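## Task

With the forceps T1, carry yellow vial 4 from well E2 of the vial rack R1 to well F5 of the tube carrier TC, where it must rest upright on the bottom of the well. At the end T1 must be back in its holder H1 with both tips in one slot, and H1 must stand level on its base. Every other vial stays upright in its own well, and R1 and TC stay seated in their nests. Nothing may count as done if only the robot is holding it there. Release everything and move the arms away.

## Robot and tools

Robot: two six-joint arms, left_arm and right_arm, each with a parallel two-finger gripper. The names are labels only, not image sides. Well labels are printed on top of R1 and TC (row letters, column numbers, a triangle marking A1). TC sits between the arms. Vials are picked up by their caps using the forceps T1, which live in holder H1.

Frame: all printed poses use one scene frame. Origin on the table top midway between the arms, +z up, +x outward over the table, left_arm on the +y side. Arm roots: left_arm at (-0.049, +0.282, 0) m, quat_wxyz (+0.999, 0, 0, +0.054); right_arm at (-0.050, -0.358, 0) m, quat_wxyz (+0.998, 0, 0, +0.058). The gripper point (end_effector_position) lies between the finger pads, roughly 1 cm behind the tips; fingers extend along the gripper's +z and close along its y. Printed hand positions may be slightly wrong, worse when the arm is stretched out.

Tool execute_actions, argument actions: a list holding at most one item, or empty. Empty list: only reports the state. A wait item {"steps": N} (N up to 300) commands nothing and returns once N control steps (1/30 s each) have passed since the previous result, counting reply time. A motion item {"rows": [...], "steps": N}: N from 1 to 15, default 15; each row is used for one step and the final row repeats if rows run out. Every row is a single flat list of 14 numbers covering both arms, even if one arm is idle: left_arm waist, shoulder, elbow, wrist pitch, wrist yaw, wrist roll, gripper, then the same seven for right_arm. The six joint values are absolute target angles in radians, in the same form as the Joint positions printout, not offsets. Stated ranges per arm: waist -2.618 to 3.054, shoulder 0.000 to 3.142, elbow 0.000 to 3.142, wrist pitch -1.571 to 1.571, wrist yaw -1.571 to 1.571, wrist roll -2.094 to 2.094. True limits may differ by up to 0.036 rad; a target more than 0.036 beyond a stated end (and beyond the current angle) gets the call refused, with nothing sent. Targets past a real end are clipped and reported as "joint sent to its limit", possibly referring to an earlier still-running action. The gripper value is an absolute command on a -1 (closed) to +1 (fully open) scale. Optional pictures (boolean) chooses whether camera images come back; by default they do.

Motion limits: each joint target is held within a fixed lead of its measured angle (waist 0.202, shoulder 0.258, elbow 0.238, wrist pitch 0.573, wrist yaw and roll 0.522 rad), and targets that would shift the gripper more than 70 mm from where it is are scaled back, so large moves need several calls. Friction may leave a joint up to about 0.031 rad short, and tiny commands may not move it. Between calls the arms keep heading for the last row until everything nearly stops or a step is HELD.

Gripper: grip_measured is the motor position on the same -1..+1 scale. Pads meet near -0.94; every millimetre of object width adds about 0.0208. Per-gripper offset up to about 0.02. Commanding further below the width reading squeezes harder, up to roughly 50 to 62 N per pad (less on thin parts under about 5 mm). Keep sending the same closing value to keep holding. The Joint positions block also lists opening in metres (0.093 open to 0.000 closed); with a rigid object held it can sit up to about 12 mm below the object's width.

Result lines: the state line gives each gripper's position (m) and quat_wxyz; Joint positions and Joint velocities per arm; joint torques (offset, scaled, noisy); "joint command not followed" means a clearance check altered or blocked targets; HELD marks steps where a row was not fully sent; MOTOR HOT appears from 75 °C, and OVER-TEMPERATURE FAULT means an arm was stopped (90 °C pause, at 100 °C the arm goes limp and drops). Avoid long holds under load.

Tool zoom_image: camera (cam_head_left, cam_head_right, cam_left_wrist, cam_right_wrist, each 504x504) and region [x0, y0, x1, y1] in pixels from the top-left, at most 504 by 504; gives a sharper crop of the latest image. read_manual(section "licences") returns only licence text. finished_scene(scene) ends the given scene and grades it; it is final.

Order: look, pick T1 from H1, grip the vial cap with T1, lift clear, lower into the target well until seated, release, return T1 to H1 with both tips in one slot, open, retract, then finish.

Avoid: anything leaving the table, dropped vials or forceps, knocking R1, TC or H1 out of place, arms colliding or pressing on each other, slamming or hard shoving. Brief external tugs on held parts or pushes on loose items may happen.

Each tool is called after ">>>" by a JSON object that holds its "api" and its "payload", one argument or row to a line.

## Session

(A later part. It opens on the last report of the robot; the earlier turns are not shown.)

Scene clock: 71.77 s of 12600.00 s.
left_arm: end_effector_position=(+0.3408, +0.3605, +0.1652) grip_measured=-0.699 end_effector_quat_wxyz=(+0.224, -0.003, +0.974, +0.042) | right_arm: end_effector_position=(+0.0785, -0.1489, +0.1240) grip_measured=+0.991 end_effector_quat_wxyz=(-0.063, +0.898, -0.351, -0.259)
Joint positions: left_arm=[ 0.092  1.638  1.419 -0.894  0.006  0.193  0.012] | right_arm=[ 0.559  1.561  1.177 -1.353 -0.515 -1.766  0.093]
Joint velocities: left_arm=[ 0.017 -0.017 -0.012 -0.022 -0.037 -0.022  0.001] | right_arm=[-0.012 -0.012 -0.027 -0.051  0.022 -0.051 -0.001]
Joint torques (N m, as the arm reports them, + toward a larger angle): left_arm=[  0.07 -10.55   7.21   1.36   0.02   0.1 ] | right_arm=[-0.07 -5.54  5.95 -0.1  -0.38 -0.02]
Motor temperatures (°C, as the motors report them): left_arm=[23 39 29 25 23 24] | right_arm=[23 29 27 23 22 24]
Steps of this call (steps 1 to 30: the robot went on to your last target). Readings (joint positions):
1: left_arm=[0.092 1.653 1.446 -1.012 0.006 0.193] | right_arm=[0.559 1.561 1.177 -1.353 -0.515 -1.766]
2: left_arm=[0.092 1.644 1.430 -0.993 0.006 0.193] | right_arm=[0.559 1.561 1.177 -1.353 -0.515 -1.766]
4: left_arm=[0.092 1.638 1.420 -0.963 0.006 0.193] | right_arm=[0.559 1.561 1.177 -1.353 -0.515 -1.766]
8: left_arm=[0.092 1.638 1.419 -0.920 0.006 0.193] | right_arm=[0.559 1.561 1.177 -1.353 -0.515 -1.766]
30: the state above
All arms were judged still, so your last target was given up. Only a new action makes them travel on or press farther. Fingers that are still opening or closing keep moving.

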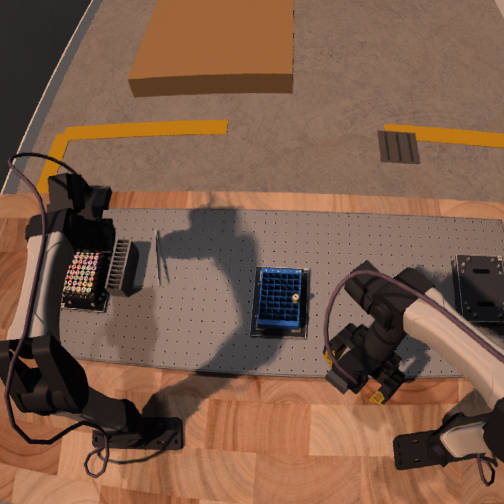

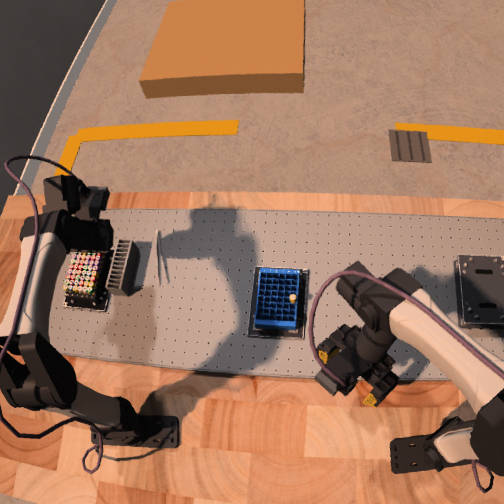

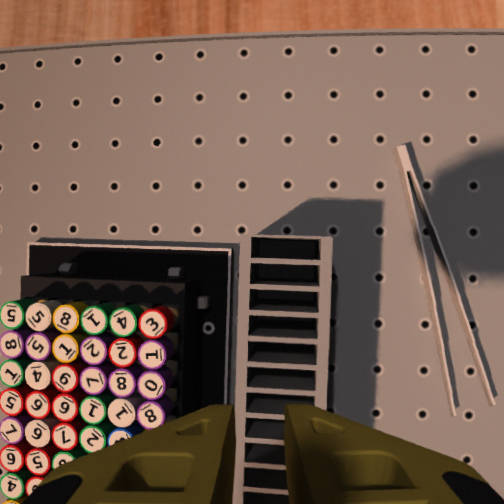

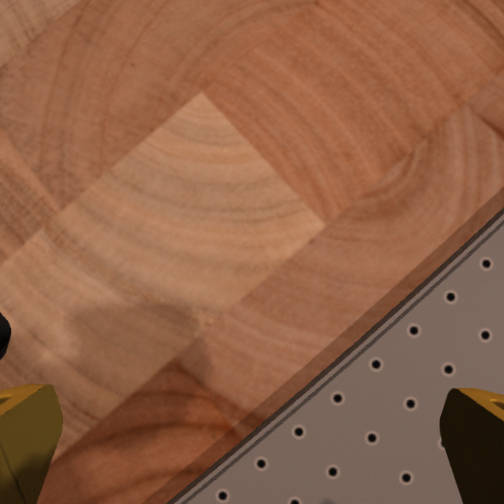

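>>> {"api": "execute_actions", "payload": {
  "actions": [
    {"rows": [[-0.1,2.26,2.075,-1.35,0,-0.24,0.2, 0.559,1.561,1.177,-1.353,-0.515,-1.766,1]], "steps": 15}
  ],
  "pictures": false
}}

>>> {"api": "execute_actions", "payload": {
  "actions": [
    {"steps": 40}
  ]
}}

Scene clock: 79.77 s of 12600.00 s.
left_arm: end_effector_position=(+0.3992, +0.2820, +0.0639) grip_measured=+0.199 end_effector_quat_wxyz=(-0.001, -0.109, +0.994, -0.002) | right_arm: end_effector_position=(+0.0785, -0.1489, +0.1240) grip_measured=+0.991 end_effector_quat_wxyz=(-0.063, +0.898, -0.351, -0.259)
Joint positions: left_arm=[-0.107  2.299  2.042 -1.314  0.004 -0.217  0.055] | right_arm=[ 0.559  1.561  1.177 -1.353 -0.515 -1.766  0.093]
Joint velocities: left_arm=[ 0.002 -0.203 -0.002 -0.168  0.007 -0.125  0.   ] | right_arm=[-0.012 -0.017 -0.002 -0.037  0.022  0.022 -0.   ]
Joint torques (N m, as the arm reports them, + toward a larger angle): left_arm=[ -0.11 -16.85  10.29   0.25  -0.01  -0.03] | right_arm=[-0.15 -5.67  6.12 -0.07 -0.36 -0.01]
Motor temperatures (°C, as the motors report them): left_arm=[23 39 29 26 23 24] | right_arm=[23 29 27 23 22 24]
Steps of this call (steps 1 to 90: nothing new was sent; then 4.50 s passed at rest; steps 91 to 105: all 15 steps of this action). Readings (joint positions):
91: left_arm=[0.073 1.670 1.466 -0.968 -0.005 0.131] | right_arm=[0.559 1.561 1.177 -1.353 -0.515 -1.766]
92: left_arm=[0.034 1.733 1.554 -1.060 -0.013 0.059] | right_arm=[0.559 1.561 1.177 -1.353 -0.515 -1.766]
94: left_arm=[-0.054 1.895 1.738 -1.163 -0.008 -0.046] | right_arm=[0.559 1.561 1.177 -1.353 -0.515 -1.766]
98: left_arm=[-0.116 2.209 2.029 -1.229 0.004 -0.156] | right_arm=[0.559 1.561 1.177 -1.353 -0.515 -1.766]
105: the state above

Scene clock: 81.10 s of 12600.00 s.
left_arm: end_effector_position=(+0.3984, +0.2820, +0.0787) grip_measured=+0.199 end_effector_quat_wxyz=(+0.008, -0.117, +0.993, -0.003) | right_arm: end_effector_position=(+0.0785, -0.1489, +0.1240) grip_measured=+0.991 end_effector_quat_wxyz=(-0.063, +0.898, -0.351, -0.259)
Joint positions: left_arm=[-0.107  2.273  2.057 -1.337  0.004 -0.233  0.055] | right_arm=[ 0.559  1.561  1.177 -1.353 -0.515 -1.766  0.093]
Joint velocities: left_arm=[-0.012 -0.002 -0.012 -0.037  0.007  0.022 -0.001] | right_arm=[ 0.002 -0.012 -0.017  0.007 -0.037  0.037 -0.   ]
Joint torques (N m, as the arm reports them, + toward a larger angle): left_arm=[ -0.13 -15.62   9.09   0.25  -0.06  -0.04] | right_arm=[-0.29 -5.69  6.01 -0.07 -0.4  -0.04]
Motor temperatures (°C, as the motors report them): left_arm=[23 39 29 26 23 24] | right_arm=[23 29 27 23 22 24]
Steps of this call (steps 1 to 30: the robot went on to your last target; steps 31 to 40: nothing new was sent). Readings (joint positions):
1: left_arm=[-0.107 2.293 2.044 -1.321 0.004 -0.220] | right_arm=[0.559 1.561 1.177 -1.353 -0.515 -1.766]
2: left_arm=[-0.107 2.287 2.047 -1.326 0.004 -0.223] | right_arm=[0.559 1.561 1.177 -1.353 -0.515 -1.766]
4: left_arm=[-0.107 2.278 2.053 -1.329 0.004 -0.226] | right_arm=[0.559 1.561 1.177 -1.353 -0.515 -1.766]
8: left_arm=[-0.107 2.273 2.057 -1.332 0.004 -0.230] | right_arm=[0.559 1.561 1.177 -1.353 -0.515 -1.766]
40: the state above
All arms were judged still, so your last target was given up. Only a new action makes them travel on or press farther. Fingers that are still opening or closing keep moving.

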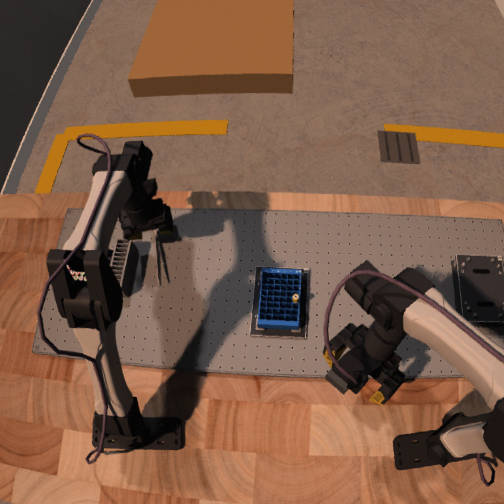

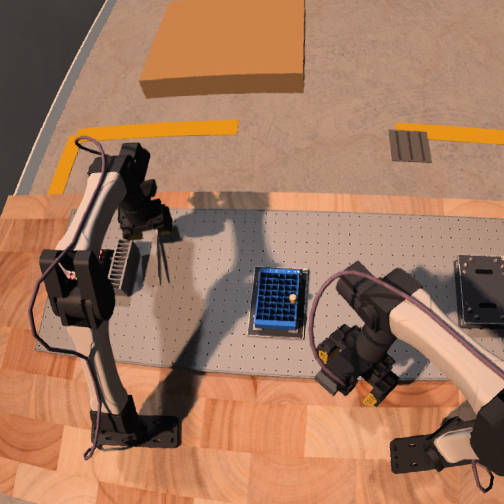

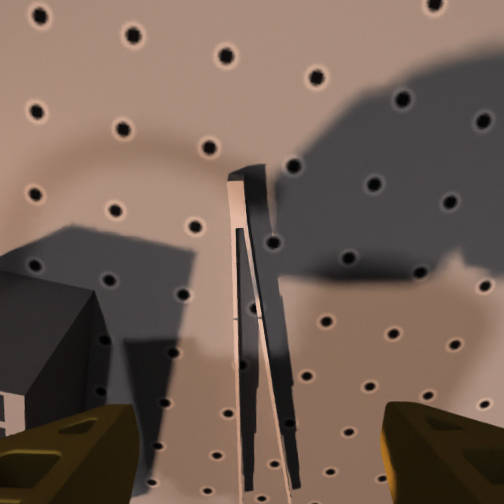

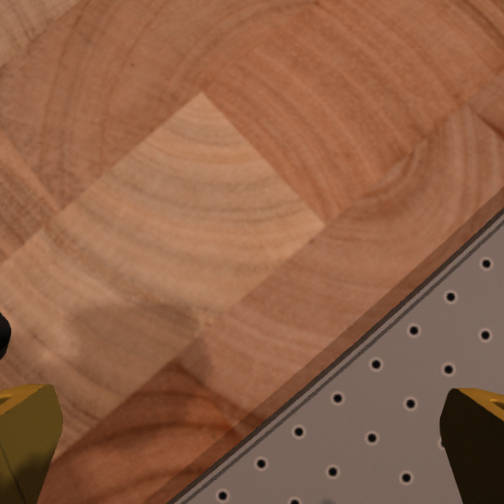

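>>> {"api": "execute_actions", "payload": {
  "actions": [
    {"rows": [[-0.11,2.25,2.01,-1.30,0,-0.26,-0.1, 0.559,1.561,1.177,-1.353,-0.515,-1.766,1],[-0.115,2.24,1.96,-1.27,0,-0.28,-0.3, 0.559,1.561,1.177,-1.353,-0.515,-1.766,1],[-0.12,2.23,1.91,-1.23,0,-0.3,-0.3, 0.559,1.561,1.177,-1.353,-0.515,-1.766,1],[-0.125,2.22,1.87,-1.20,0,-0.32,-0.3, 0.559,1.561,1.177,-1.353,-0.515,-1.766,1],[-0.13,2.21,1.83,-1.17,0,-0.325,-0.3, 0.559,1.561,1.177,-1.353,-0.515,-1.766,1],[-0.13,2.20,1.78,-1.135,0,-0.325,-0.3, 0.559,1.561,1.177,-1.353,-0.515,-1.766,1],[-0.13,2.193,1.74,-1.105,0,-0.325,-0.3, 0.559,1.561,1.177,-1.353,-0.515,-1.766,1]], "steps": 15}
  ],
  "pictures": false
}}

>>> {"api": "execute_actions", "payload": {
  "actions": [
    {"steps": 30}
  ]
}}

Scene clock: 92.77 s of 12600.00 s.
left_arm: end_effector_position=(+0.3655, +0.2757, +0.0252) grip_measured=-0.299 end_effector_quat_wxyz=(-0.020, -0.149, +0.989, +0.001) | right_arm: end_effector_position=(+0.0785, -0.1489, +0.1240) grip_measured=+0.991 end_effector_quat_wxyz=(-0.063, +0.898, -0.351, -0.259)
Joint positions: left_arm=[-0.123  2.213  1.743 -1.141  0.004 -0.313  0.031] | right_arm=[ 0.559  1.561  1.177 -1.353 -0.515 -1.766  0.093]
Joint velocities: left_arm=[-0.007 -0.017  0.007  0.198 -0.037 -0.007 -0.001] | right_arm=[ 0.012  0.002 -0.007  0.051  0.022  0.022 -0.   ]
Joint torques (N m, as the arm reports them, + toward a larger angle): left_arm=[ -1.09 -15.26   6.83   0.36  -0.03  -0.07] | right_arm=[ 0.02 -5.4   5.96 -0.12 -0.42 -0.04]
Motor temperatures (°C, as the motors report them): left_arm=[23 42 30 26 23 24] | right_arm=[23 29 28 23 22 24]
Steps of this call (steps 1 to 90: nothing new was sent; then 8.17 s passed at rest; steps 91 to 105: all 15 steps of this action). Readings (joint positions):
91: left_arm=[-0.107 2.272 2.051 -1.332 0.004 -0.236] | right_arm=[0.559 1.561 1.177 -1.353 -0.515 -1.766]
92: left_arm=[-0.107 2.264 2.032 -1.317 0.004 -0.242] | right_arm=[0.559 1.561 1.177 -1.353 -0.515 -1.766]
94: left_arm=[-0.108 2.242 1.960 -1.279 0.004 -0.263] | right_arm=[0.559 1.561 1.177 -1.353 -0.515 -1.766]
98: left_arm=[-0.118 2.214 1.794 -1.198 0.004 -0.296] | right_arm=[0.559 1.561 1.177 -1.353 -0.515 -1.766]
105: the state above

Scene clock: 93.77 s of 12600.00 s.
left_arm: end_effector_position=(+0.3708, +0.2756, +0.0251) grip_measured=-0.299 end_effector_quat_wxyz=(-0.009, -0.151, +0.988, -0.001) | right_arm: end_effector_position=(+0.0785, -0.1489, +0.1240) grip_measured=+0.991 end_effector_quat_wxyz=(-0.063, +0.898, -0.351, -0.259)
Joint positions: left_arm=[-0.123  2.213  1.743 -1.119  0.004 -0.318  0.031] | right_arm=[ 0.559  1.561  1.177 -1.353 -0.515 -1.766  0.093]
Joint velocities: left_arm=[-0.007 -0.012 -0.027 -0.022 -0.022 -0.007  0.002] | right_arm=[ 0.002  0.002 -0.002  0.022  0.037  0.066  0.   ]
Joint torques (N m, as the arm reports them, + toward a larger angle): left_arm=[ -1.02 -15.44   6.93   0.41   0.    -0.06] | right_arm=[-0.22 -5.63  6.04 -0.1  -0.4  -0.01]
Motor temperatures (°C, as the motors report them): left_arm=[23 43 30 26 23 24] | right_arm=[23 29 28 23 22 24]
Steps of this call (steps 1 to 30: the robot went on to your last target). Readings (joint positions):
1: left_arm=[-0.123 2.213 1.743 -1.136 0.004 -0.314] | right_arm=[0.559 1.561 1.177 -1.353 -0.515 -1.766]
2: left_arm=[-0.123 2.213 1.743 -1.132 0.004 -0.315] | right_arm=[0.559 1.561 1.177 -1.353 -0.515 -1.766]
4: left_arm=[-0.123 2.213 1.743 -1.127 0.004 -0.316] | right_arm=[0.559 1.561 1.177 -1.353 -0.515 -1.766]
8: left_arm=[-0.123 2.213 1.743 -1.121 0.004 -0.317] | right_arm=[0.559 1.561 1.177 -1.353 -0.515 -1.766]
30: the state above
All arms were judged still, so your last target was given up. Only a new action makes them travel on or press farther. Fingers that are still opening or closing keep moving.

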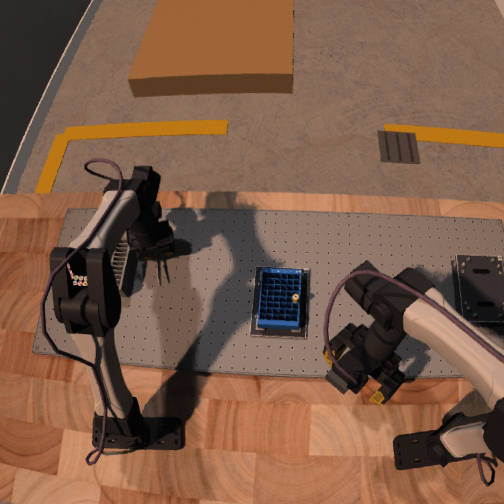

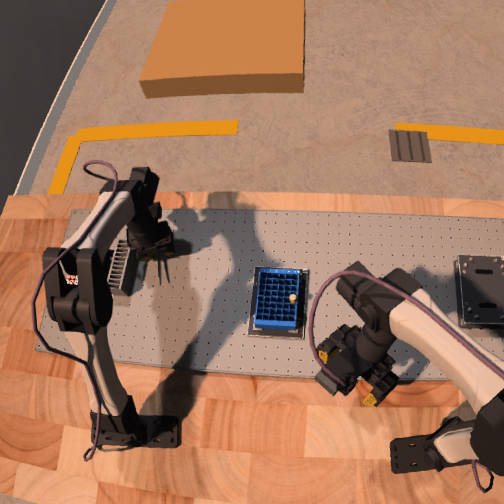

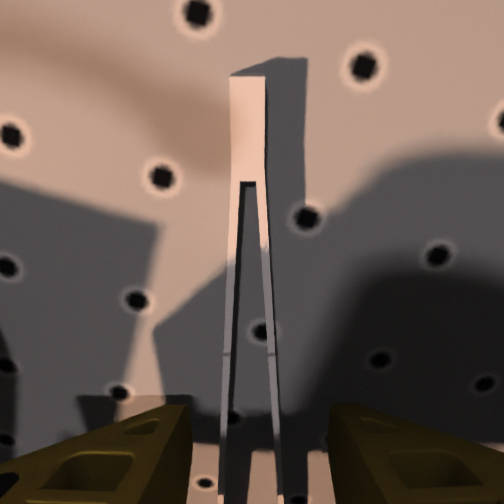

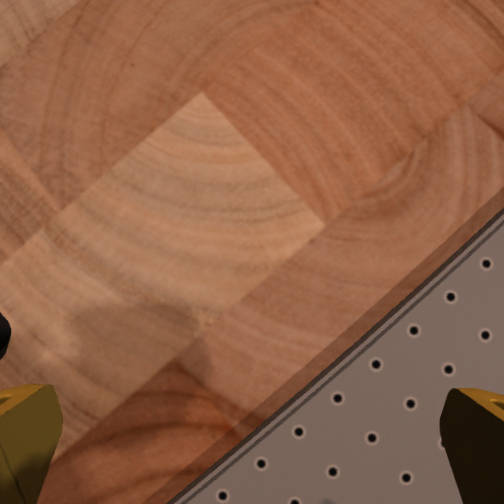

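>>> {"api": "execute_actions", "payload": {
  "actions": [
    {"rows": [[-0.13,2.205,1.74,-1.105,0,-0.325,-0.95, 0.559,1.561,1.177,-1.353,-0.515,-1.766,1]], "steps": 15}
  ]
}}

Scene clock: 95.87 s of 12600.00 s.
left_arm: end_effector_position=(+0.3708, +0.2756, +0.0251) grip_measured=-0.941 end_effector_quat_wxyz=(-0.009, -0.152, +0.988, -0.001) | right_arm: end_effector_position=(+0.0785, -0.1489, +0.1240) grip_measured=+0.991 end_effector_quat_wxyz=(-0.063, +0.898, -0.351, -0.259)
Joint positions: left_arm=[-0.123  2.213  1.743 -1.119  0.004 -0.318  0.   ] | right_arm=[ 0.559  1.561  1.177 -1.353 -0.515 -1.766  0.093]
Joint velocities: left_arm=[ 0.007 -0.002  0.027  0.022 -0.139 -0.051  0.   ] | right_arm=[ 0.007 -0.007 -0.012 -0.037  0.11   0.022 -0.   ]
Joint torques (N m, as the arm reports them, + toward a larger angle): left_arm=[ -1.12 -14.26   7.09   0.39  -0.04  -0.07] | right_arm=[-0.15 -5.54  5.96 -0.11 -0.41 -0.03]
Motor temperatures (°C, as the motors report them): left_arm=[23 43 30 26 23 24] | right_arm=[23 29 28 23 22 24]
Steps of this call (steps 1 to 48: nothing new was sent; steps 49 to 63: all 15 steps of this action). Readings (joint positions):
49: left_arm=[-0.123 2.213 1.743 -1.119 0.004 -0.318] | right_arm=[0.559 1.561 1.177 -1.353 -0.515 -1.766]
50: left_arm=[-0.123 2.213 1.743 -1.119 0.004 -0.318] | right_arm=[0.559 1.561 1.177 -1.353 -0.515 -1.766]
52: left_arm=[-0.123 2.213 1.743 -1.119 0.004 -0.318] | right_arm=[0.559 1.561 1.177 -1.353 -0.515 -1.766]
56: left_arm=[-0.123 2.213 1.743 -1.119 0.004 -0.318] | right_arm=[0.559 1.561 1.177 -1.353 -0.515 -1.766]
63: the state above

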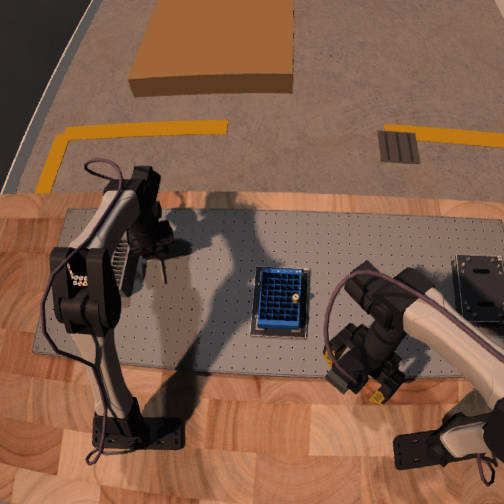

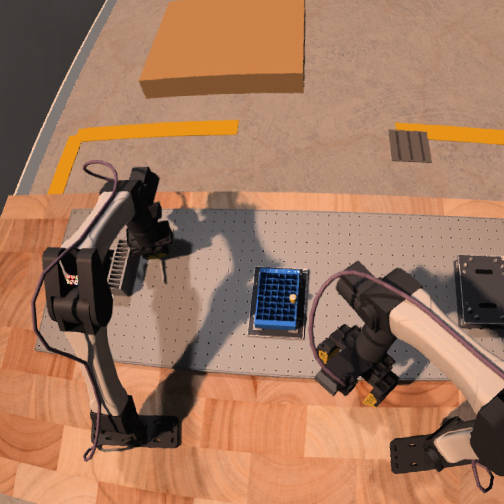

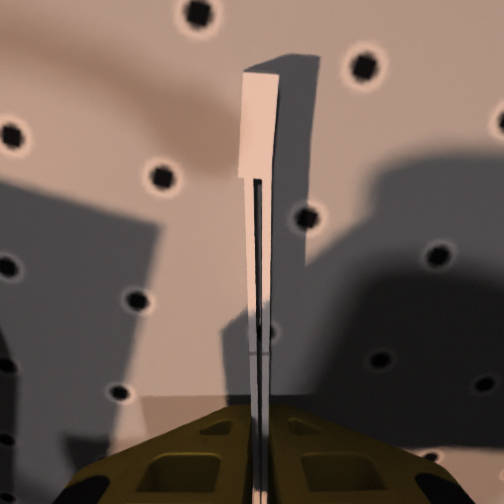

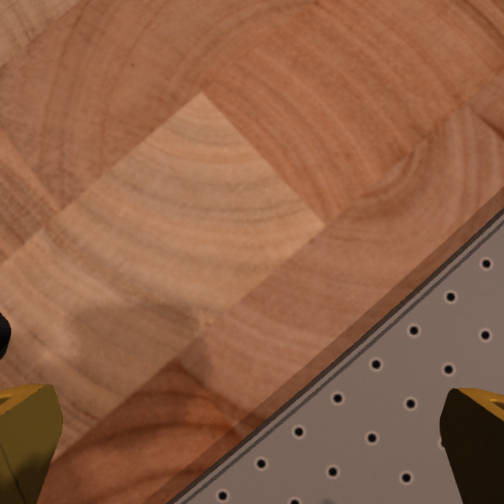

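>>> {"api": "execute_actions", "payload": {
  "actions": [
    {"rows": [[-0.13,2.2,1.78,-1.15,0,-0.3,-0.95, 0.559,1.561,1.177,-1.353,-0.515,-1.766,1],[-0.13,2.2,1.82,-1.19,0,-0.27,-0.95, 0.559,1.561,1.177,-1.353,-0.515,-1.766,1],[-0.13,2.2,1.86,-1.23,0,-0.24,-0.95, 0.559,1.561,1.177,-1.353,-0.515,-1.766,1],[-0.13,2.2,1.90,-1.27,0,-0.21,-0.95, 0.559,1.561,1.177,-1.353,-0.515,-1.766,1],[-0.13,2.2,1.94,-1.31,0,-0.18,-0.95, 0.559,1.561,1.177,-1.353,-0.515,-1.766,1],[-0.13,2.2,1.98,-1.35,0,-0.15,-0.95, 0.559,1.561,1.177,-1.353,-0.515,-1.766,1],[-0.13,2.2,2.02,-1.39,0,-0.12,-0.95, 0.559,1.561,1.177,-1.353,-0.515,-1.766,1],[-0.13,2.19,2.06,-1.43,0,-0.09,-0.95, 0.559,1.561,1.177,-1.353,-0.515,-1.766,1],[-0.13,2.19,2.10,-1.47,0,-0.06,-0.95, 0.559,1.561,1.177,-1.353,-0.515,-1.766,1],[-0.13,2.18,2.14,-1.51,0,-0.03,-0.95, 0.559,1.561,1.177,-1.353,-0.515,-1.766,1],[-0.13,2.18,2.18,-1.54,0,0,-0.95, 0.559,1.561,1.177,-1.353,-0.515,-1.766,1]], "steps": 15}
  ],
  "pictures": false
}}

>>> {"api": "execute_actions", "payload": {
  "actions": [
    {"steps": 20}
  ]
}}

Scene clock: 105.37 s of 12600.00 s.
left_arm: end_effector_position=(+0.3924, +0.2753, +0.1455) grip_measured=-0.941 end_effector_quat_wxyz=(+0.050, -0.019, +0.999, -0.004) | right_arm: end_effector_position=(+0.0785, -0.1489, +0.1240) grip_measured=+0.991 end_effector_quat_wxyz=(-0.063, +0.898, -0.351, -0.259)
Joint positions: left_arm=[-0.123  2.18   2.166 -1.457  0.004 -0.053  0.   ] | right_arm=[ 0.559  1.561  1.177 -1.353 -0.515 -1.766  0.093]
Joint velocities: left_arm=[-0.017 -0.178  0.129 -0.462  0.022  0.315 -0.   ] | right_arm=[-0.002 -0.022  0.002  0.022 -0.007 -0.022  0.   ]
Joint torques (N m, as the arm reports them, + toward a larger angle): left_arm=[ -1.16 -12.4    7.92   0.38   0.     0.08] | right_arm=[ 0.06 -5.68  6.04 -0.1  -0.4  -0.03]
Motor temperatures (°C, as the motors report them): left_arm=[23 45 30 25 23 24] | right_arm=[23 29 28 23 22 24]
Steps of this call (steps 1 to 15: the robot went on to your last target; steps 16 to 90: nothing new was sent; then 6.00 s passed at rest; steps 91 to 105: all 15 steps of this action). Readings (joint positions):
91: left_arm=[-0.123 2.213 1.746 -1.121 0.004 -0.317] | right_arm=[0.559 1.561 1.177 -1.353 -0.515 -1.766]
92: left_arm=[-0.123 2.214 1.756 -1.134 0.004 -0.310] | right_arm=[0.559 1.561 1.177 -1.353 -0.515 -1.766]
94: left_arm=[-0.123 2.219 1.806 -1.178 0.004 -0.284] | right_arm=[0.559 1.561 1.177 -1.353 -0.515 -1.766]
98: left_arm=[-0.123 2.219 1.971 -1.284 0.004 -0.199] | right_arm=[0.559 1.561 1.177 -1.353 -0.515 -1.766]
105: the state above

Scene clock: 106.03 s of 12600.00 s.
left_arm: end_effector_position=(+0.3762, +0.2755, +0.1466) grip_measured=-0.941 end_effector_quat_wxyz=(+0.019, +0.003, +1.000, -0.002) | right_arm: end_effector_position=(+0.0785, -0.1489, +0.1240) grip_measured=+0.991 end_effector_quat_wxyz=(-0.063, +0.898, -0.351, -0.259)
Joint positions: left_arm=[-0.123  2.177  2.17  -1.527  0.004 -0.008  0.   ] | right_arm=[ 0.559  1.561  1.177 -1.353 -0.515 -1.766  0.093]
Joint velocities: left_arm=[ 0.007  0.012  0.022  0.037  0.007 -0.022  0.   ] | right_arm=[-0.007 -0.002  0.017  0.051  0.081 -0.037  0.   ]
Joint torques (N m, as the arm reports them, + toward a larger angle): left_arm=[ -1.03 -13.2    8.09   0.26   0.     0.07] | right_arm=[-0.2  -5.48  5.94 -0.08 -0.37  0.  ]
Motor temperatures (°C, as the motors report them): left_arm=[23 45 30 25 23 24] | right_arm=[23 29 28 23 22 24]
Steps of this call (steps 1 to 20: the robot went on to your last target). Readings (joint positions):
1: left_arm=[-0.123 2.175 2.169 -1.471 0.004 -0.044] | right_arm=[0.559 1.561 1.177 -1.353 -0.515 -1.766]
2: left_arm=[-0.123 2.174 2.170 -1.483 0.004 -0.036] | right_arm=[0.559 1.561 1.177 -1.353 -0.515 -1.766]
4: left_arm=[-0.123 2.175 2.170 -1.501 0.004 -0.026] | right_arm=[0.559 1.561 1.177 -1.353 -0.515 -1.766]
8: left_arm=[-0.123 2.177 2.170 -1.518 0.004 -0.015] | right_arm=[0.559 1.561 1.177 -1.353 -0.515 -1.766]
20: the state above

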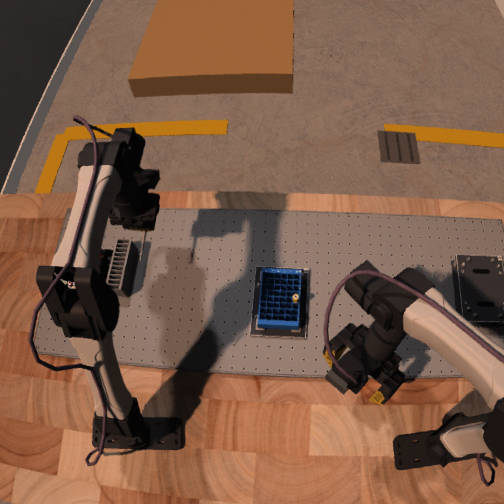

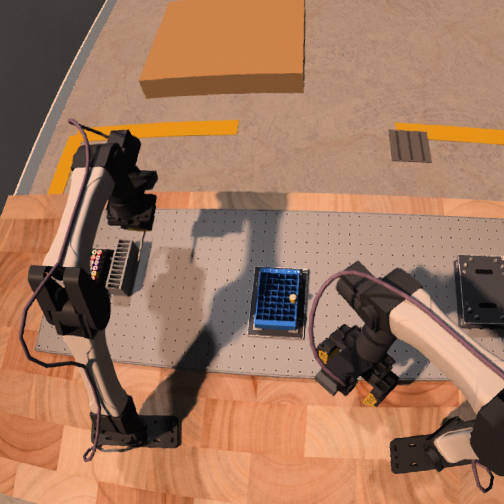

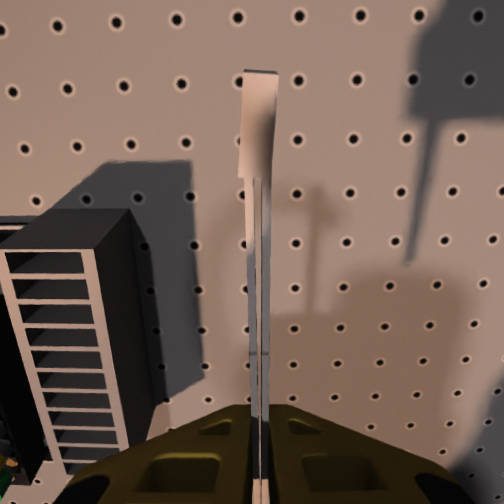

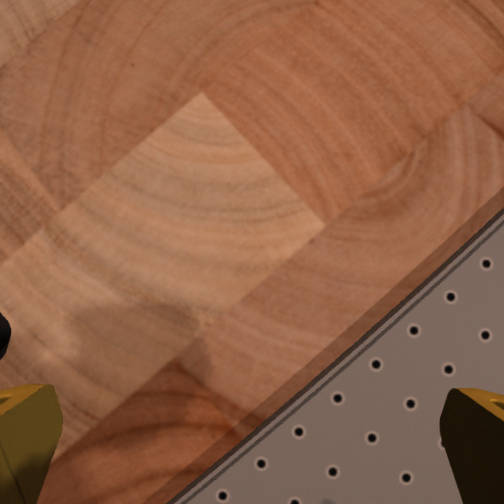

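>>> {"api": "execute_actions", "payload": {
  "actions": [
    {"rows": [[-0.13,2.14,2.11,-1.43,0,0,-0.95, 0.559,1.561,1.177,-1.353,-0.515,-1.766,1],[-0.13,2.10,2.04,-1.31,0,0,-0.95, 0.559,1.561,1.177,-1.353,-0.515,-1.766,1],[-0.13,2.07,1.98,-1.2,0,0,-0.95, 0.559,1.561,1.177,-1.353,-0.515,-1.766,1],[-0.13,2.03,1.91,-1.08,0,0,-0.95, 0.559,1.561,1.177,-1.353,-0.515,-1.766,1],[-0.13,1.99,1.84,-0.97,0,0,-0.95, 0.559,1.561,1.177,-1.353,-0.515,-1.766,1],[-0.13,1.95,1.77,-0.86,0,0,-0.95, 0.559,1.561,1.177,-1.353,-0.515,-1.766,1],[-0.13,1.91,1.70,-0.74,0,0,-0.95, 0.559,1.561,1.177,-1.353,-0.515,-1.766,1],[-0.13,1.88,1.64,-0.63,0,0,-0.95, 0.559,1.561,1.177,-1.353,-0.515,-1.766,1],[-0.13,1.84,1.57,-0.51,0,0,-0.95, 0.559,1.561,1.177,-1.353,-0.515,-1.766,1],[-0.13,1.8,1.5,-0.4,0,0,-0.95, 0.559,1.561,1.177,-1.353,-0.515,-1.766,1]], "steps": 15}
  ],
  "pictures": false
}}

>>> {"api": "execute_actions", "payload": {
  "actions": [
    {"rows": [[-0.10,1.785,1.42,-0.288,0.02,0,-0.95, 0.559,1.561,1.177,-1.353,-0.515,-1.766,1],[-0.075,1.77,1.34,-0.176,0.05,0,-0.95, 0.559,1.561,1.177,-1.353,-0.515,-1.766,1],[-0.05,1.755,1.26,-0.064,0.07,0,-0.95, 0.559,1.561,1.177,-1.353,-0.515,-1.766,1],[-0.025,1.74,1.18,0.048,0.09,0,-0.95, 0.559,1.561,1.177,-1.353,-0.515,-1.766,1],[0,1.725,1.10,0.16,0.12,0,-0.95, 0.559,1.561,1.177,-1.353,-0.515,-1.766,1],[0.025,1.71,1.02,0.272,0.14,0,-0.95, 0.559,1.561,1.177,-1.353,-0.515,-1.766,1],[0.05,1.695,0.94,0.384,0.16,0,-0.95, 0.559,1.561,1.177,-1.353,-0.515,-1.766,1],[0.075,1.68,0.86,0.496,0.19,0,-0.95, 0.559,1.561,1.177,-1.353,-0.515,-1.766,1],[0.1,1.665,0.78,0.608,0.21,0,-0.95, 0.559,1.561,1.177,-1.353,-0.515,-1.766,1],[0.125,1.65,0.70,0.72,0.23,0,-0.95, 0.559,1.561,1.177,-1.353,-0.515,-1.766,1],[0.15,1.635,0.62,0.832,0.26,0,-0.95, 0.559,1.561,1.177,-1.353,-0.515,-1.766,1],[0.175,1.62,0.54,0.944,0.28,0,-0.95, 0.559,1.561,1.177,-1.353,-0.515,-1.766,1],[0.2,1.605,0.46,1.056,0.30,0,-0.95, 0.559,1.561,1.177,-1.353,-0.515,-1.766,1],[0.225,1.59,0.38,1.168,0.33,0,-0.95, 0.559,1.561,1.177,-1.353,-0.515,-1.766,1],[0.248,1.575,0.30,1.29,0.355,0,-0.95, 0.559,1.561,1.177,-1.353,-0.515,-1.766,1]], "steps": 15}
  ],
  "pictures": false
}}

>>> {"api": "execute_actions", "payload": {
  "actions": [
    {"steps": 40}
  ]
}}

Scene clock: 119.70 s of 12600.00 s.
left_arm: end_effector_position=(+0.4442, +0.2746, +0.1691) grip_measured=-0.941 end_effector_quat_wxyz=(+0.344, +0.004, +0.939, -0.006) | right_arm: end_effector_position=(+0.0785, -0.1489, +0.1240) grip_measured=+0.991 end_effector_quat_wxyz=(-0.063, +0.898, -0.351, -0.259)
Joint positions: left_arm=[-0.123  1.817  1.516 -0.567  0.004 -0.007  0.   ] | right_arm=[ 0.559  1.561  1.177 -1.353 -0.515 -1.766  0.093]
Joint velocities: left_arm=[-0.002 -0.046  0.002  1.15  -0.037 -0.007 -0.001] | right_arm=[-0.007  0.012 -0.002  0.037 -0.007 -0.022 -0.001]
Joint torques (N m, as the arm reports them, + toward a larger angle): left_arm=[ -1.25 -12.68   7.41   1.57   0.     0.09] | right_arm=[ 0.09 -5.44  6.1  -0.03 -0.37 -0.02]
Motor temperatures (°C, as the motors report them): left_arm=[23 45 30 25 23 24] | right_arm=[23 29 28 23 22 24]
Steps of this call (steps 1 to 15: the robot went on to your last target; steps 16 to 90: nothing new was sent; then 10.17 s passed at rest; steps 91 to 105: all 15 steps of this action). Readings (joint positions):
91: left_arm=[-0.123 2.172 2.160 -1.515 0.004 -0.007] | right_arm=[0.559 1.561 1.177 -1.353 -0.515 -1.766]
92: left_arm=[-0.123 2.158 2.128 -1.479 0.004 -0.007] | right_arm=[0.559 1.561 1.177 -1.353 -0.515 -1.766]
94: left_arm=[-0.123 2.108 2.021 -1.366 0.004 -0.007] | right_arm=[0.559 1.561 1.177 -1.353 -0.515 -1.766]
98: left_arm=[-0.123 1.966 1.751 -1.039 0.004 -0.007] | right_arm=[0.559 1.561 1.177 -1.353 -0.515 -1.766]
105: the state above

Scene clock: 120.20 s of 12600.00 s.
left_arm: end_effector_position=(+0.3523, +0.3584, +0.0949) grip_measured=-0.941 end_effector_quat_wxyz=(+0.579, -0.047, +0.813, -0.029) | right_arm: end_effector_position=(+0.0785, -0.1489, +0.1240) grip_measured=+0.991 end_effector_quat_wxyz=(-0.063, +0.898, -0.351, -0.259)
Joint positions: left_arm=[ 0.192  1.619  0.449  0.823  0.278 -0.009  0.   ] | right_arm=[ 0.559  1.561  1.177 -1.353 -0.515 -1.766  0.093]
Joint velocities: left_arm=[ 0.613 -0.559 -2.249  3.143  0.769 -0.037  0.001] | right_arm=[-0.007 -0.012  0.007 -0.095 -0.081 -0.037  0.   ]
Joint torques (N m, as the arm reports them, + toward a larger angle): left_arm=[ 0.8  -7.93  5.86  1.84 -0.37  0.12] | right_arm=[ 0.06 -5.44  6.03 -0.05 -0.37 -0.01]
Motor temperatures (°C, as the motors report them): left_arm=[23 45 30 25 23 24] | right_arm=[23 29 28 23 22 24]
Steps of this call (steps 1 to 15: all 15 steps of this action). Readings (joint positions):
1: left_arm=[-0.121 1.811 1.501 -0.511 0.006 -0.007] | right_arm=[0.559 1.561 1.177 -1.353 -0.515 -1.766]
2: left_arm=[-0.117 1.798 1.463 -0.436 0.014 -0.007] | right_arm=[0.559 1.561 1.177 -1.353 -0.515 -1.766]
4: left_arm=[-0.088 1.760 1.338 -0.269 0.041 -0.006] | right_arm=[0.559 1.561 1.177 -1.353 -0.515 -1.766]
8: left_arm=[0.023 1.715 1.016 0.095 0.104 -0.006] | right_arm=[0.559 1.561 1.177 -1.353 -0.515 -1.766]
15: the state above

Scene clock: 121.53 s of 12600.00 s.
left_arm: end_effector_position=(+0.3304, +0.3564, +0.1504) grip_measured=-0.941 end_effector_quat_wxyz=(+0.696, -0.002, +0.718, -0.010) | right_arm: end_effector_position=(+0.0785, -0.1489, +0.1240) grip_measured=+0.991 end_effector_quat_wxyz=(-0.063, +0.898, -0.351, -0.259)
Joint positions: left_arm=[ 0.238  1.593  0.296  1.265  0.357 -0.007  0.   ] | right_arm=[ 0.559  1.561  1.177 -1.353 -0.515 -1.766  0.093]
Joint velocities: left_arm=[-0.002  0.012 -0.007 -0.007  0.007 -0.007 -0.   ] | right_arm=[-0.002  0.007 -0.007  0.022  0.007  0.007 -0.   ]
Joint torques (N m, as the arm reports them, + toward a larger angle): left_arm=[ 0.2  -7.76  6.28  2.22 -0.01  0.08] | right_arm=[-0.07 -5.49  5.99 -0.08 -0.36 -0.05]
Motor temperatures (°C, as the motors report them): left_arm=[23 45 30 26 23 24] | right_arm=[23 29 28 23 22 24]
Steps of this call (steps 1 to 40: the robot went on to your last target). Readings (joint positions):
1: left_arm=[0.211 1.602 0.381 0.913 0.302 -0.009] | right_arm=[0.559 1.561 1.177 -1.353 -0.515 -1.766]
2: left_arm=[0.223 1.594 0.335 0.978 0.318 -0.009] | right_arm=[0.559 1.561 1.177 -1.353 -0.515 -1.766]
4: left_arm=[0.232 1.593 0.299 1.064 0.338 -0.009] | right_arm=[0.559 1.561 1.177 -1.353 -0.515 -1.766]
8: left_arm=[0.234 1.593 0.296 1.182 0.353 -0.009] | right_arm=[0.559 1.561 1.177 -1.353 -0.515 -1.766]
40: the state above

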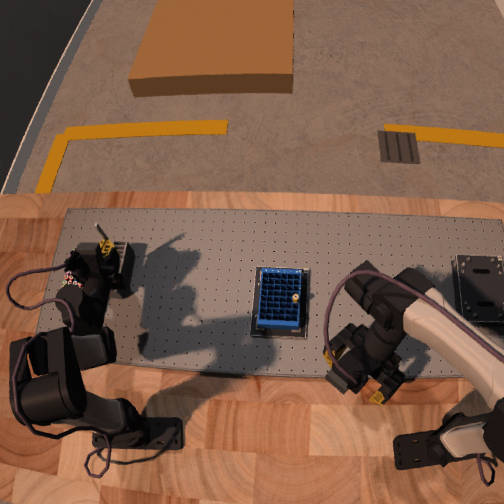

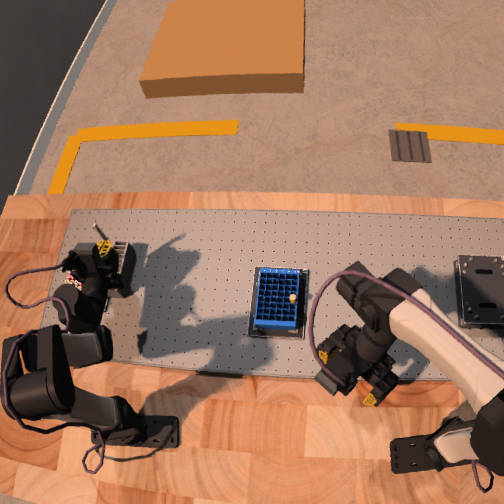

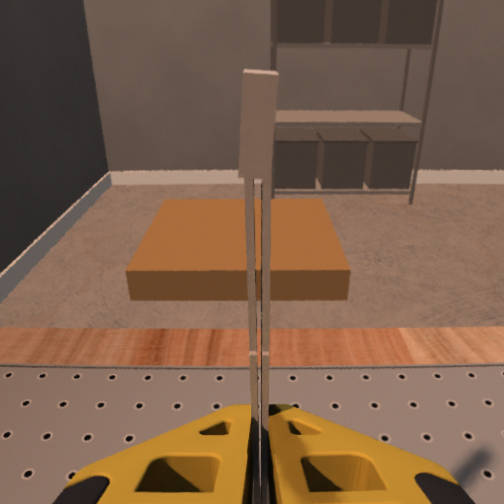

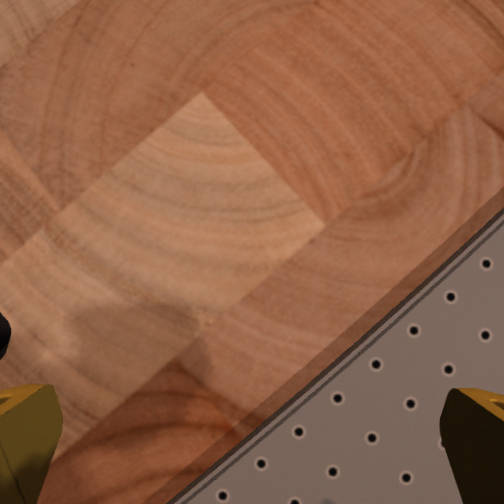

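>>> {"api": "zoom_image", "payload": {
  "camera": "cam_head_right",
  "region": [50, 200, 190, 340]
}}

Region (50, 200, 190, 340) of cam_head_right's 504x504 image, scaled by 3.600, with more detail than that image has.

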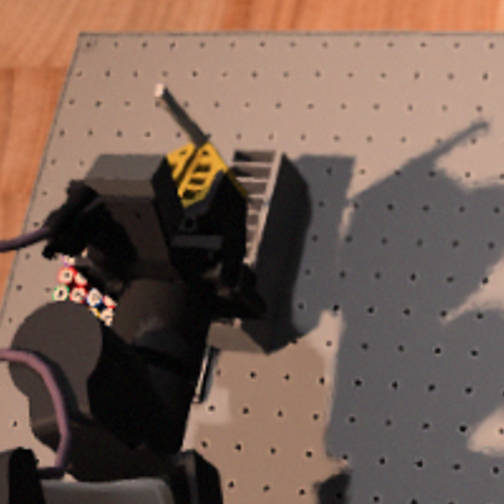

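>>> {"api": "execute_actions", "payload": {
  "actions": [
    {"rows": [[0.285,1.575,0.30,1.30,0.395,0,-0.95, 0.559,1.561,1.177,-1.353,-0.515,-1.766,1]], "steps": 15}
  ],
  "pictures": false
}}

>>> {"api": "execute_actions", "payload": {
  "actions": [
    {"rows": [[0.285,1.584,0.299,1.33,0.395,0,-0.95, 0.559,1.561,1.177,-1.353,-0.515,-1.766,1],[0.285,1.592,0.298,1.34,0.395,0,-0.95, 0.559,1.561,1.177,-1.353,-0.515,-1.766,1],[0.285,1.60,0.297,1.35,0.395,0,-0.95, 0.559,1.561,1.177,-1.353,-0.515,-1.766,1],[0.285,1.608,0.296,1.36,0.395,0,-0.95, 0.559,1.561,1.177,-1.353,-0.515,-1.766,1],[0.285,1.617,0.295,1.37,0.395,0,-0.95, 0.559,1.561,1.177,-1.353,-0.515,-1.766,1],[0.285,1.625,0.294,1.38,0.395,0,-0.95, 0.559,1.561,1.177,-1.353,-0.515,-1.766,1],[0.285,1.633,0.293,1.39,0.395,0,-0.95, 0.559,1.561,1.177,-1.353,-0.515,-1.766,1],[0.285,1.642,0.292,1.40,0.395,0,-0.95, 0.559,1.561,1.177,-1.353,-0.515,-1.766,1],[0.285,1.65,0.291,1.405,0.395,0,-0.95, 0.559,1.561,1.177,-1.353,-0.515,-1.766,1],[0.285,1.658,0.29,1.41,0.395,0,-0.95, 0.559,1.561,1.177,-1.353,-0.515,-1.766,1],[0.285,1.667,0.289,1.415,0.395,0,-0.95, 0.559,1.561,1.177,-1.353,-0.515,-1.766,1],[0.285,1.675,0.288,1.42,0.395,0,-0.95, 0.559,1.561,1.177,-1.353,-0.515,-1.766,1],[0.285,1.683,0.287,1.425,0.395,0,-0.95, 0.559,1.561,1.177,-1.353,-0.515,-1.766,1],[0.285,1.692,0.286,1.432,0.395,0,-0.95, 0.559,1.561,1.177,-1.353,-0.515,-1.766,1],[0.285,1.70,0.285,1.44,0.395,0,-0.95, 0.559,1.561,1.177,-1.353,-0.515,-1.766,1]], "steps": 15}
  ],
  "pictures": false
}}

>>> {"api": "execute_actions", "payload": {
  "actions": [
    {"steps": 25}
  ]
}}

Scene clock: 134.97 s of 12600.00 s.
left_arm: end_effector_position=(+0.3273, +0.3663, +0.1528) grip_measured=-0.941 end_effector_quat_wxyz=(+0.700, -0.005, +0.714, -0.005) | right_arm: end_effector_position=(+0.0785, -0.1489, +0.1240) grip_measured=+0.991 end_effector_quat_wxyz=(-0.063, +0.898, -0.351, -0.259)
Joint positions: left_arm=[ 0.277  1.593  0.296  1.275  0.386 -0.007  0.   ] | right_arm=[ 0.559  1.561  1.177 -1.353 -0.515 -1.766  0.093]
Joint velocities: left_arm=[-0.002 -0.007 -0.012 -0.022  0.022 -0.007 -0.001] | right_arm=[-0.022 -0.002 -0.017 -0.022  0.022  0.037  0.002]
Joint torques (N m, as the arm reports them, + toward a larger angle): left_arm=[ 0.   -7.79  6.29  2.24  0.14  0.08] | right_arm=[-0.03 -5.64  6.15 -0.04 -0.36 -0.08]
Motor temperatures (°C, as the motors report them): left_arm=[23 42 30 30 23 24] | right_arm=[23 29 29 23 22 24]
Steps of this call (steps 1 to 15: the robot went on to your last target; steps 16 to 90: nothing new was sent; then 9.93 s passed at rest; steps 91 to 105: all 15 steps of this action). Readings (joint positions):
91: left_arm=[0.244 1.593 0.296 1.266 0.365 -0.007] | right_arm=[0.559 1.561 1.177 -1.353 -0.515 -1.766]
92: left_arm=[0.255 1.593 0.296 1.268 0.371 -0.007] | right_arm=[0.559 1.561 1.177 -1.353 -0.515 -1.766]
94: left_arm=[0.273 1.593 0.296 1.271 0.375 -0.007] | right_arm=[0.559 1.561 1.177 -1.353 -0.515 -1.766]
98: left_arm=[0.277 1.593 0.296 1.274 0.381 -0.007] | right_arm=[0.559 1.561 1.177 -1.353 -0.515 -1.766]
105: the state above

Scene clock: 135.47 s of 12600.00 s.
left_arm: end_effector_position=(+0.3304, +0.3672, +0.1488) grip_measured=-0.941 end_effector_quat_wxyz=(+0.710, -0.001, +0.704, -0.002) | right_arm: end_effector_position=(+0.0785, -0.1489, +0.1240) grip_measured=+0.991 end_effector_quat_wxyz=(-0.063, +0.898, -0.351, -0.259)
Joint positions: left_arm=[ 0.277  1.676  0.296  1.388  0.387 -0.007  0.   ] | right_arm=[ 0.559  1.561  1.177 -1.353 -0.515 -1.766  0.093]
Joint velocities: left_arm=[-0.012  0.232  0.007  0.11  -0.051 -0.051 -0.   ] | right_arm=[-0.017  0.007 -0.007 -0.022  0.022  0.007 -0.001]
Joint torques (N m, as the arm reports them, + toward a larger angle): left_arm=[ 0.08 -5.78  4.4   2.21  0.11  0.05] | right_arm=[-0.28 -5.44  6.17 -0.06 -0.37 -0.01]
Motor temperatures (°C, as the motors report them): left_arm=[23 41 30 30 23 24] | right_arm=[23 29 29 23 22 24]
Steps of this call (steps 1 to 15: all 15 steps of this action). Readings (joint positions):
1: left_arm=[0.277 1.593 0.296 1.278 0.386 -0.007] | right_arm=[0.559 1.561 1.177 -1.353 -0.515 -1.766]
2: left_arm=[0.277 1.593 0.296 1.283 0.386 -0.007] | right_arm=[0.559 1.561 1.177 -1.353 -0.515 -1.766]
4: left_arm=[0.277 1.593 0.296 1.299 0.387 -0.007] | right_arm=[0.559 1.561 1.177 -1.353 -0.515 -1.766]
8: left_arm=[0.277 1.614 0.296 1.341 0.387 -0.007] | right_arm=[0.559 1.561 1.177 -1.353 -0.515 -1.766]
15: the state above

Scene clock: 136.30 s of 12600.00 s.
left_arm: end_effector_position=(+0.3308, +0.3674, +0.1495) grip_measured=-0.941 end_effector_quat_wxyz=(+0.714, +0.001, +0.700, -0.000) | right_arm: end_effector_position=(+0.0785, -0.1489, +0.1240) grip_measured=+0.991 end_effector_quat_wxyz=(-0.063, +0.898, -0.351, -0.259)
Joint positions: left_arm=[ 0.277  1.691  0.296  1.415  0.387 -0.007  0.   ] | right_arm=[ 0.559  1.561  1.177 -1.353 -0.515 -1.766  0.093]
Joint velocities: left_arm=[ 0.012  0.002  0.007  0.051 -0.066  0.037  0.   ] | right_arm=[ 0.007  0.007  0.002  0.007 -0.037 -0.037  0.   ]
Joint torques (N m, as the arm reports them, + toward a larger angle): left_arm=[-0.04 -5.69  4.5   2.18  0.12  0.08] | right_arm=[-0.17 -5.63  5.92 -0.03 -0.4  -0.01]
Motor temperatures (°C, as the motors report them): left_arm=[23 41 30 30 23 24] | right_arm=[23 29 29 23 22 24]
Steps of this call (steps 1 to 25: the robot went on to your last target). Readings (joint positions):
1: left_arm=[0.277 1.683 0.296 1.392 0.387 -0.007] | right_arm=[0.559 1.561 1.177 -1.353 -0.515 -1.766]
2: left_arm=[0.277 1.688 0.296 1.396 0.387 -0.007] | right_arm=[0.559 1.561 1.177 -1.353 -0.515 -1.766]
4: left_arm=[0.277 1.691 0.296 1.400 0.387 -0.007] | right_arm=[0.559 1.561 1.177 -1.353 -0.515 -1.766]
8: left_arm=[0.277 1.691 0.296 1.409 0.387 -0.007] | right_arm=[0.559 1.561 1.177 -1.353 -0.515 -1.766]
25: the state above

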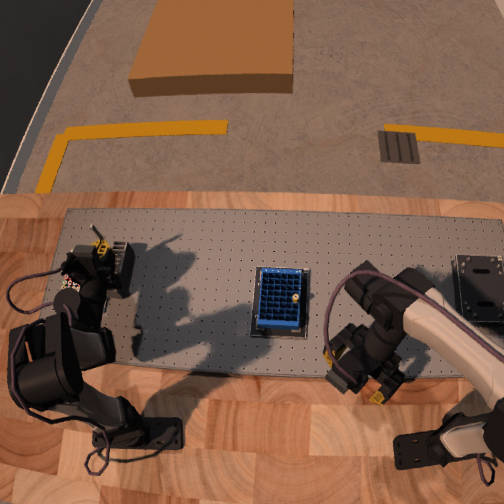

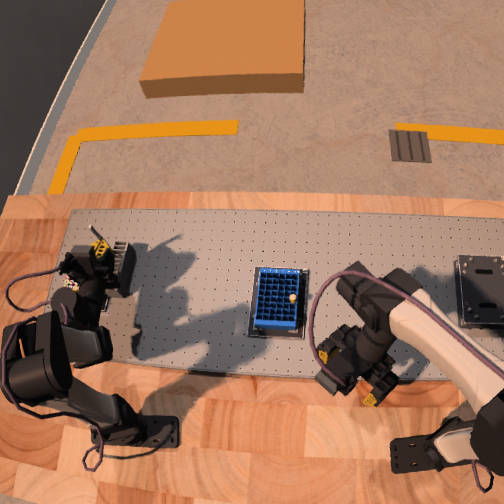

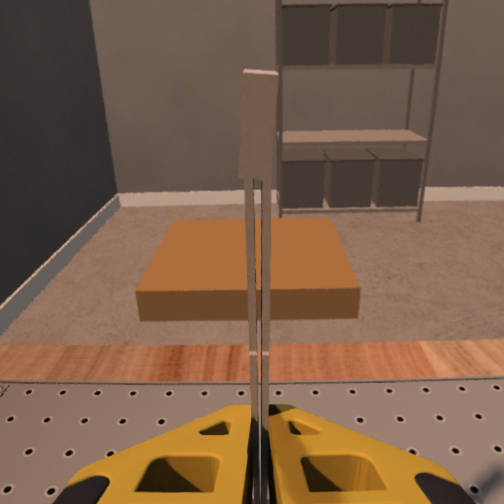

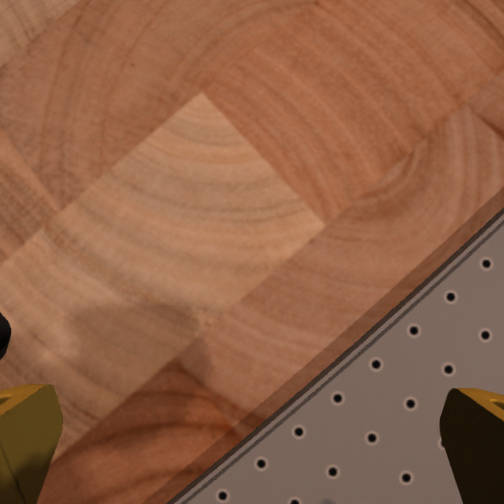

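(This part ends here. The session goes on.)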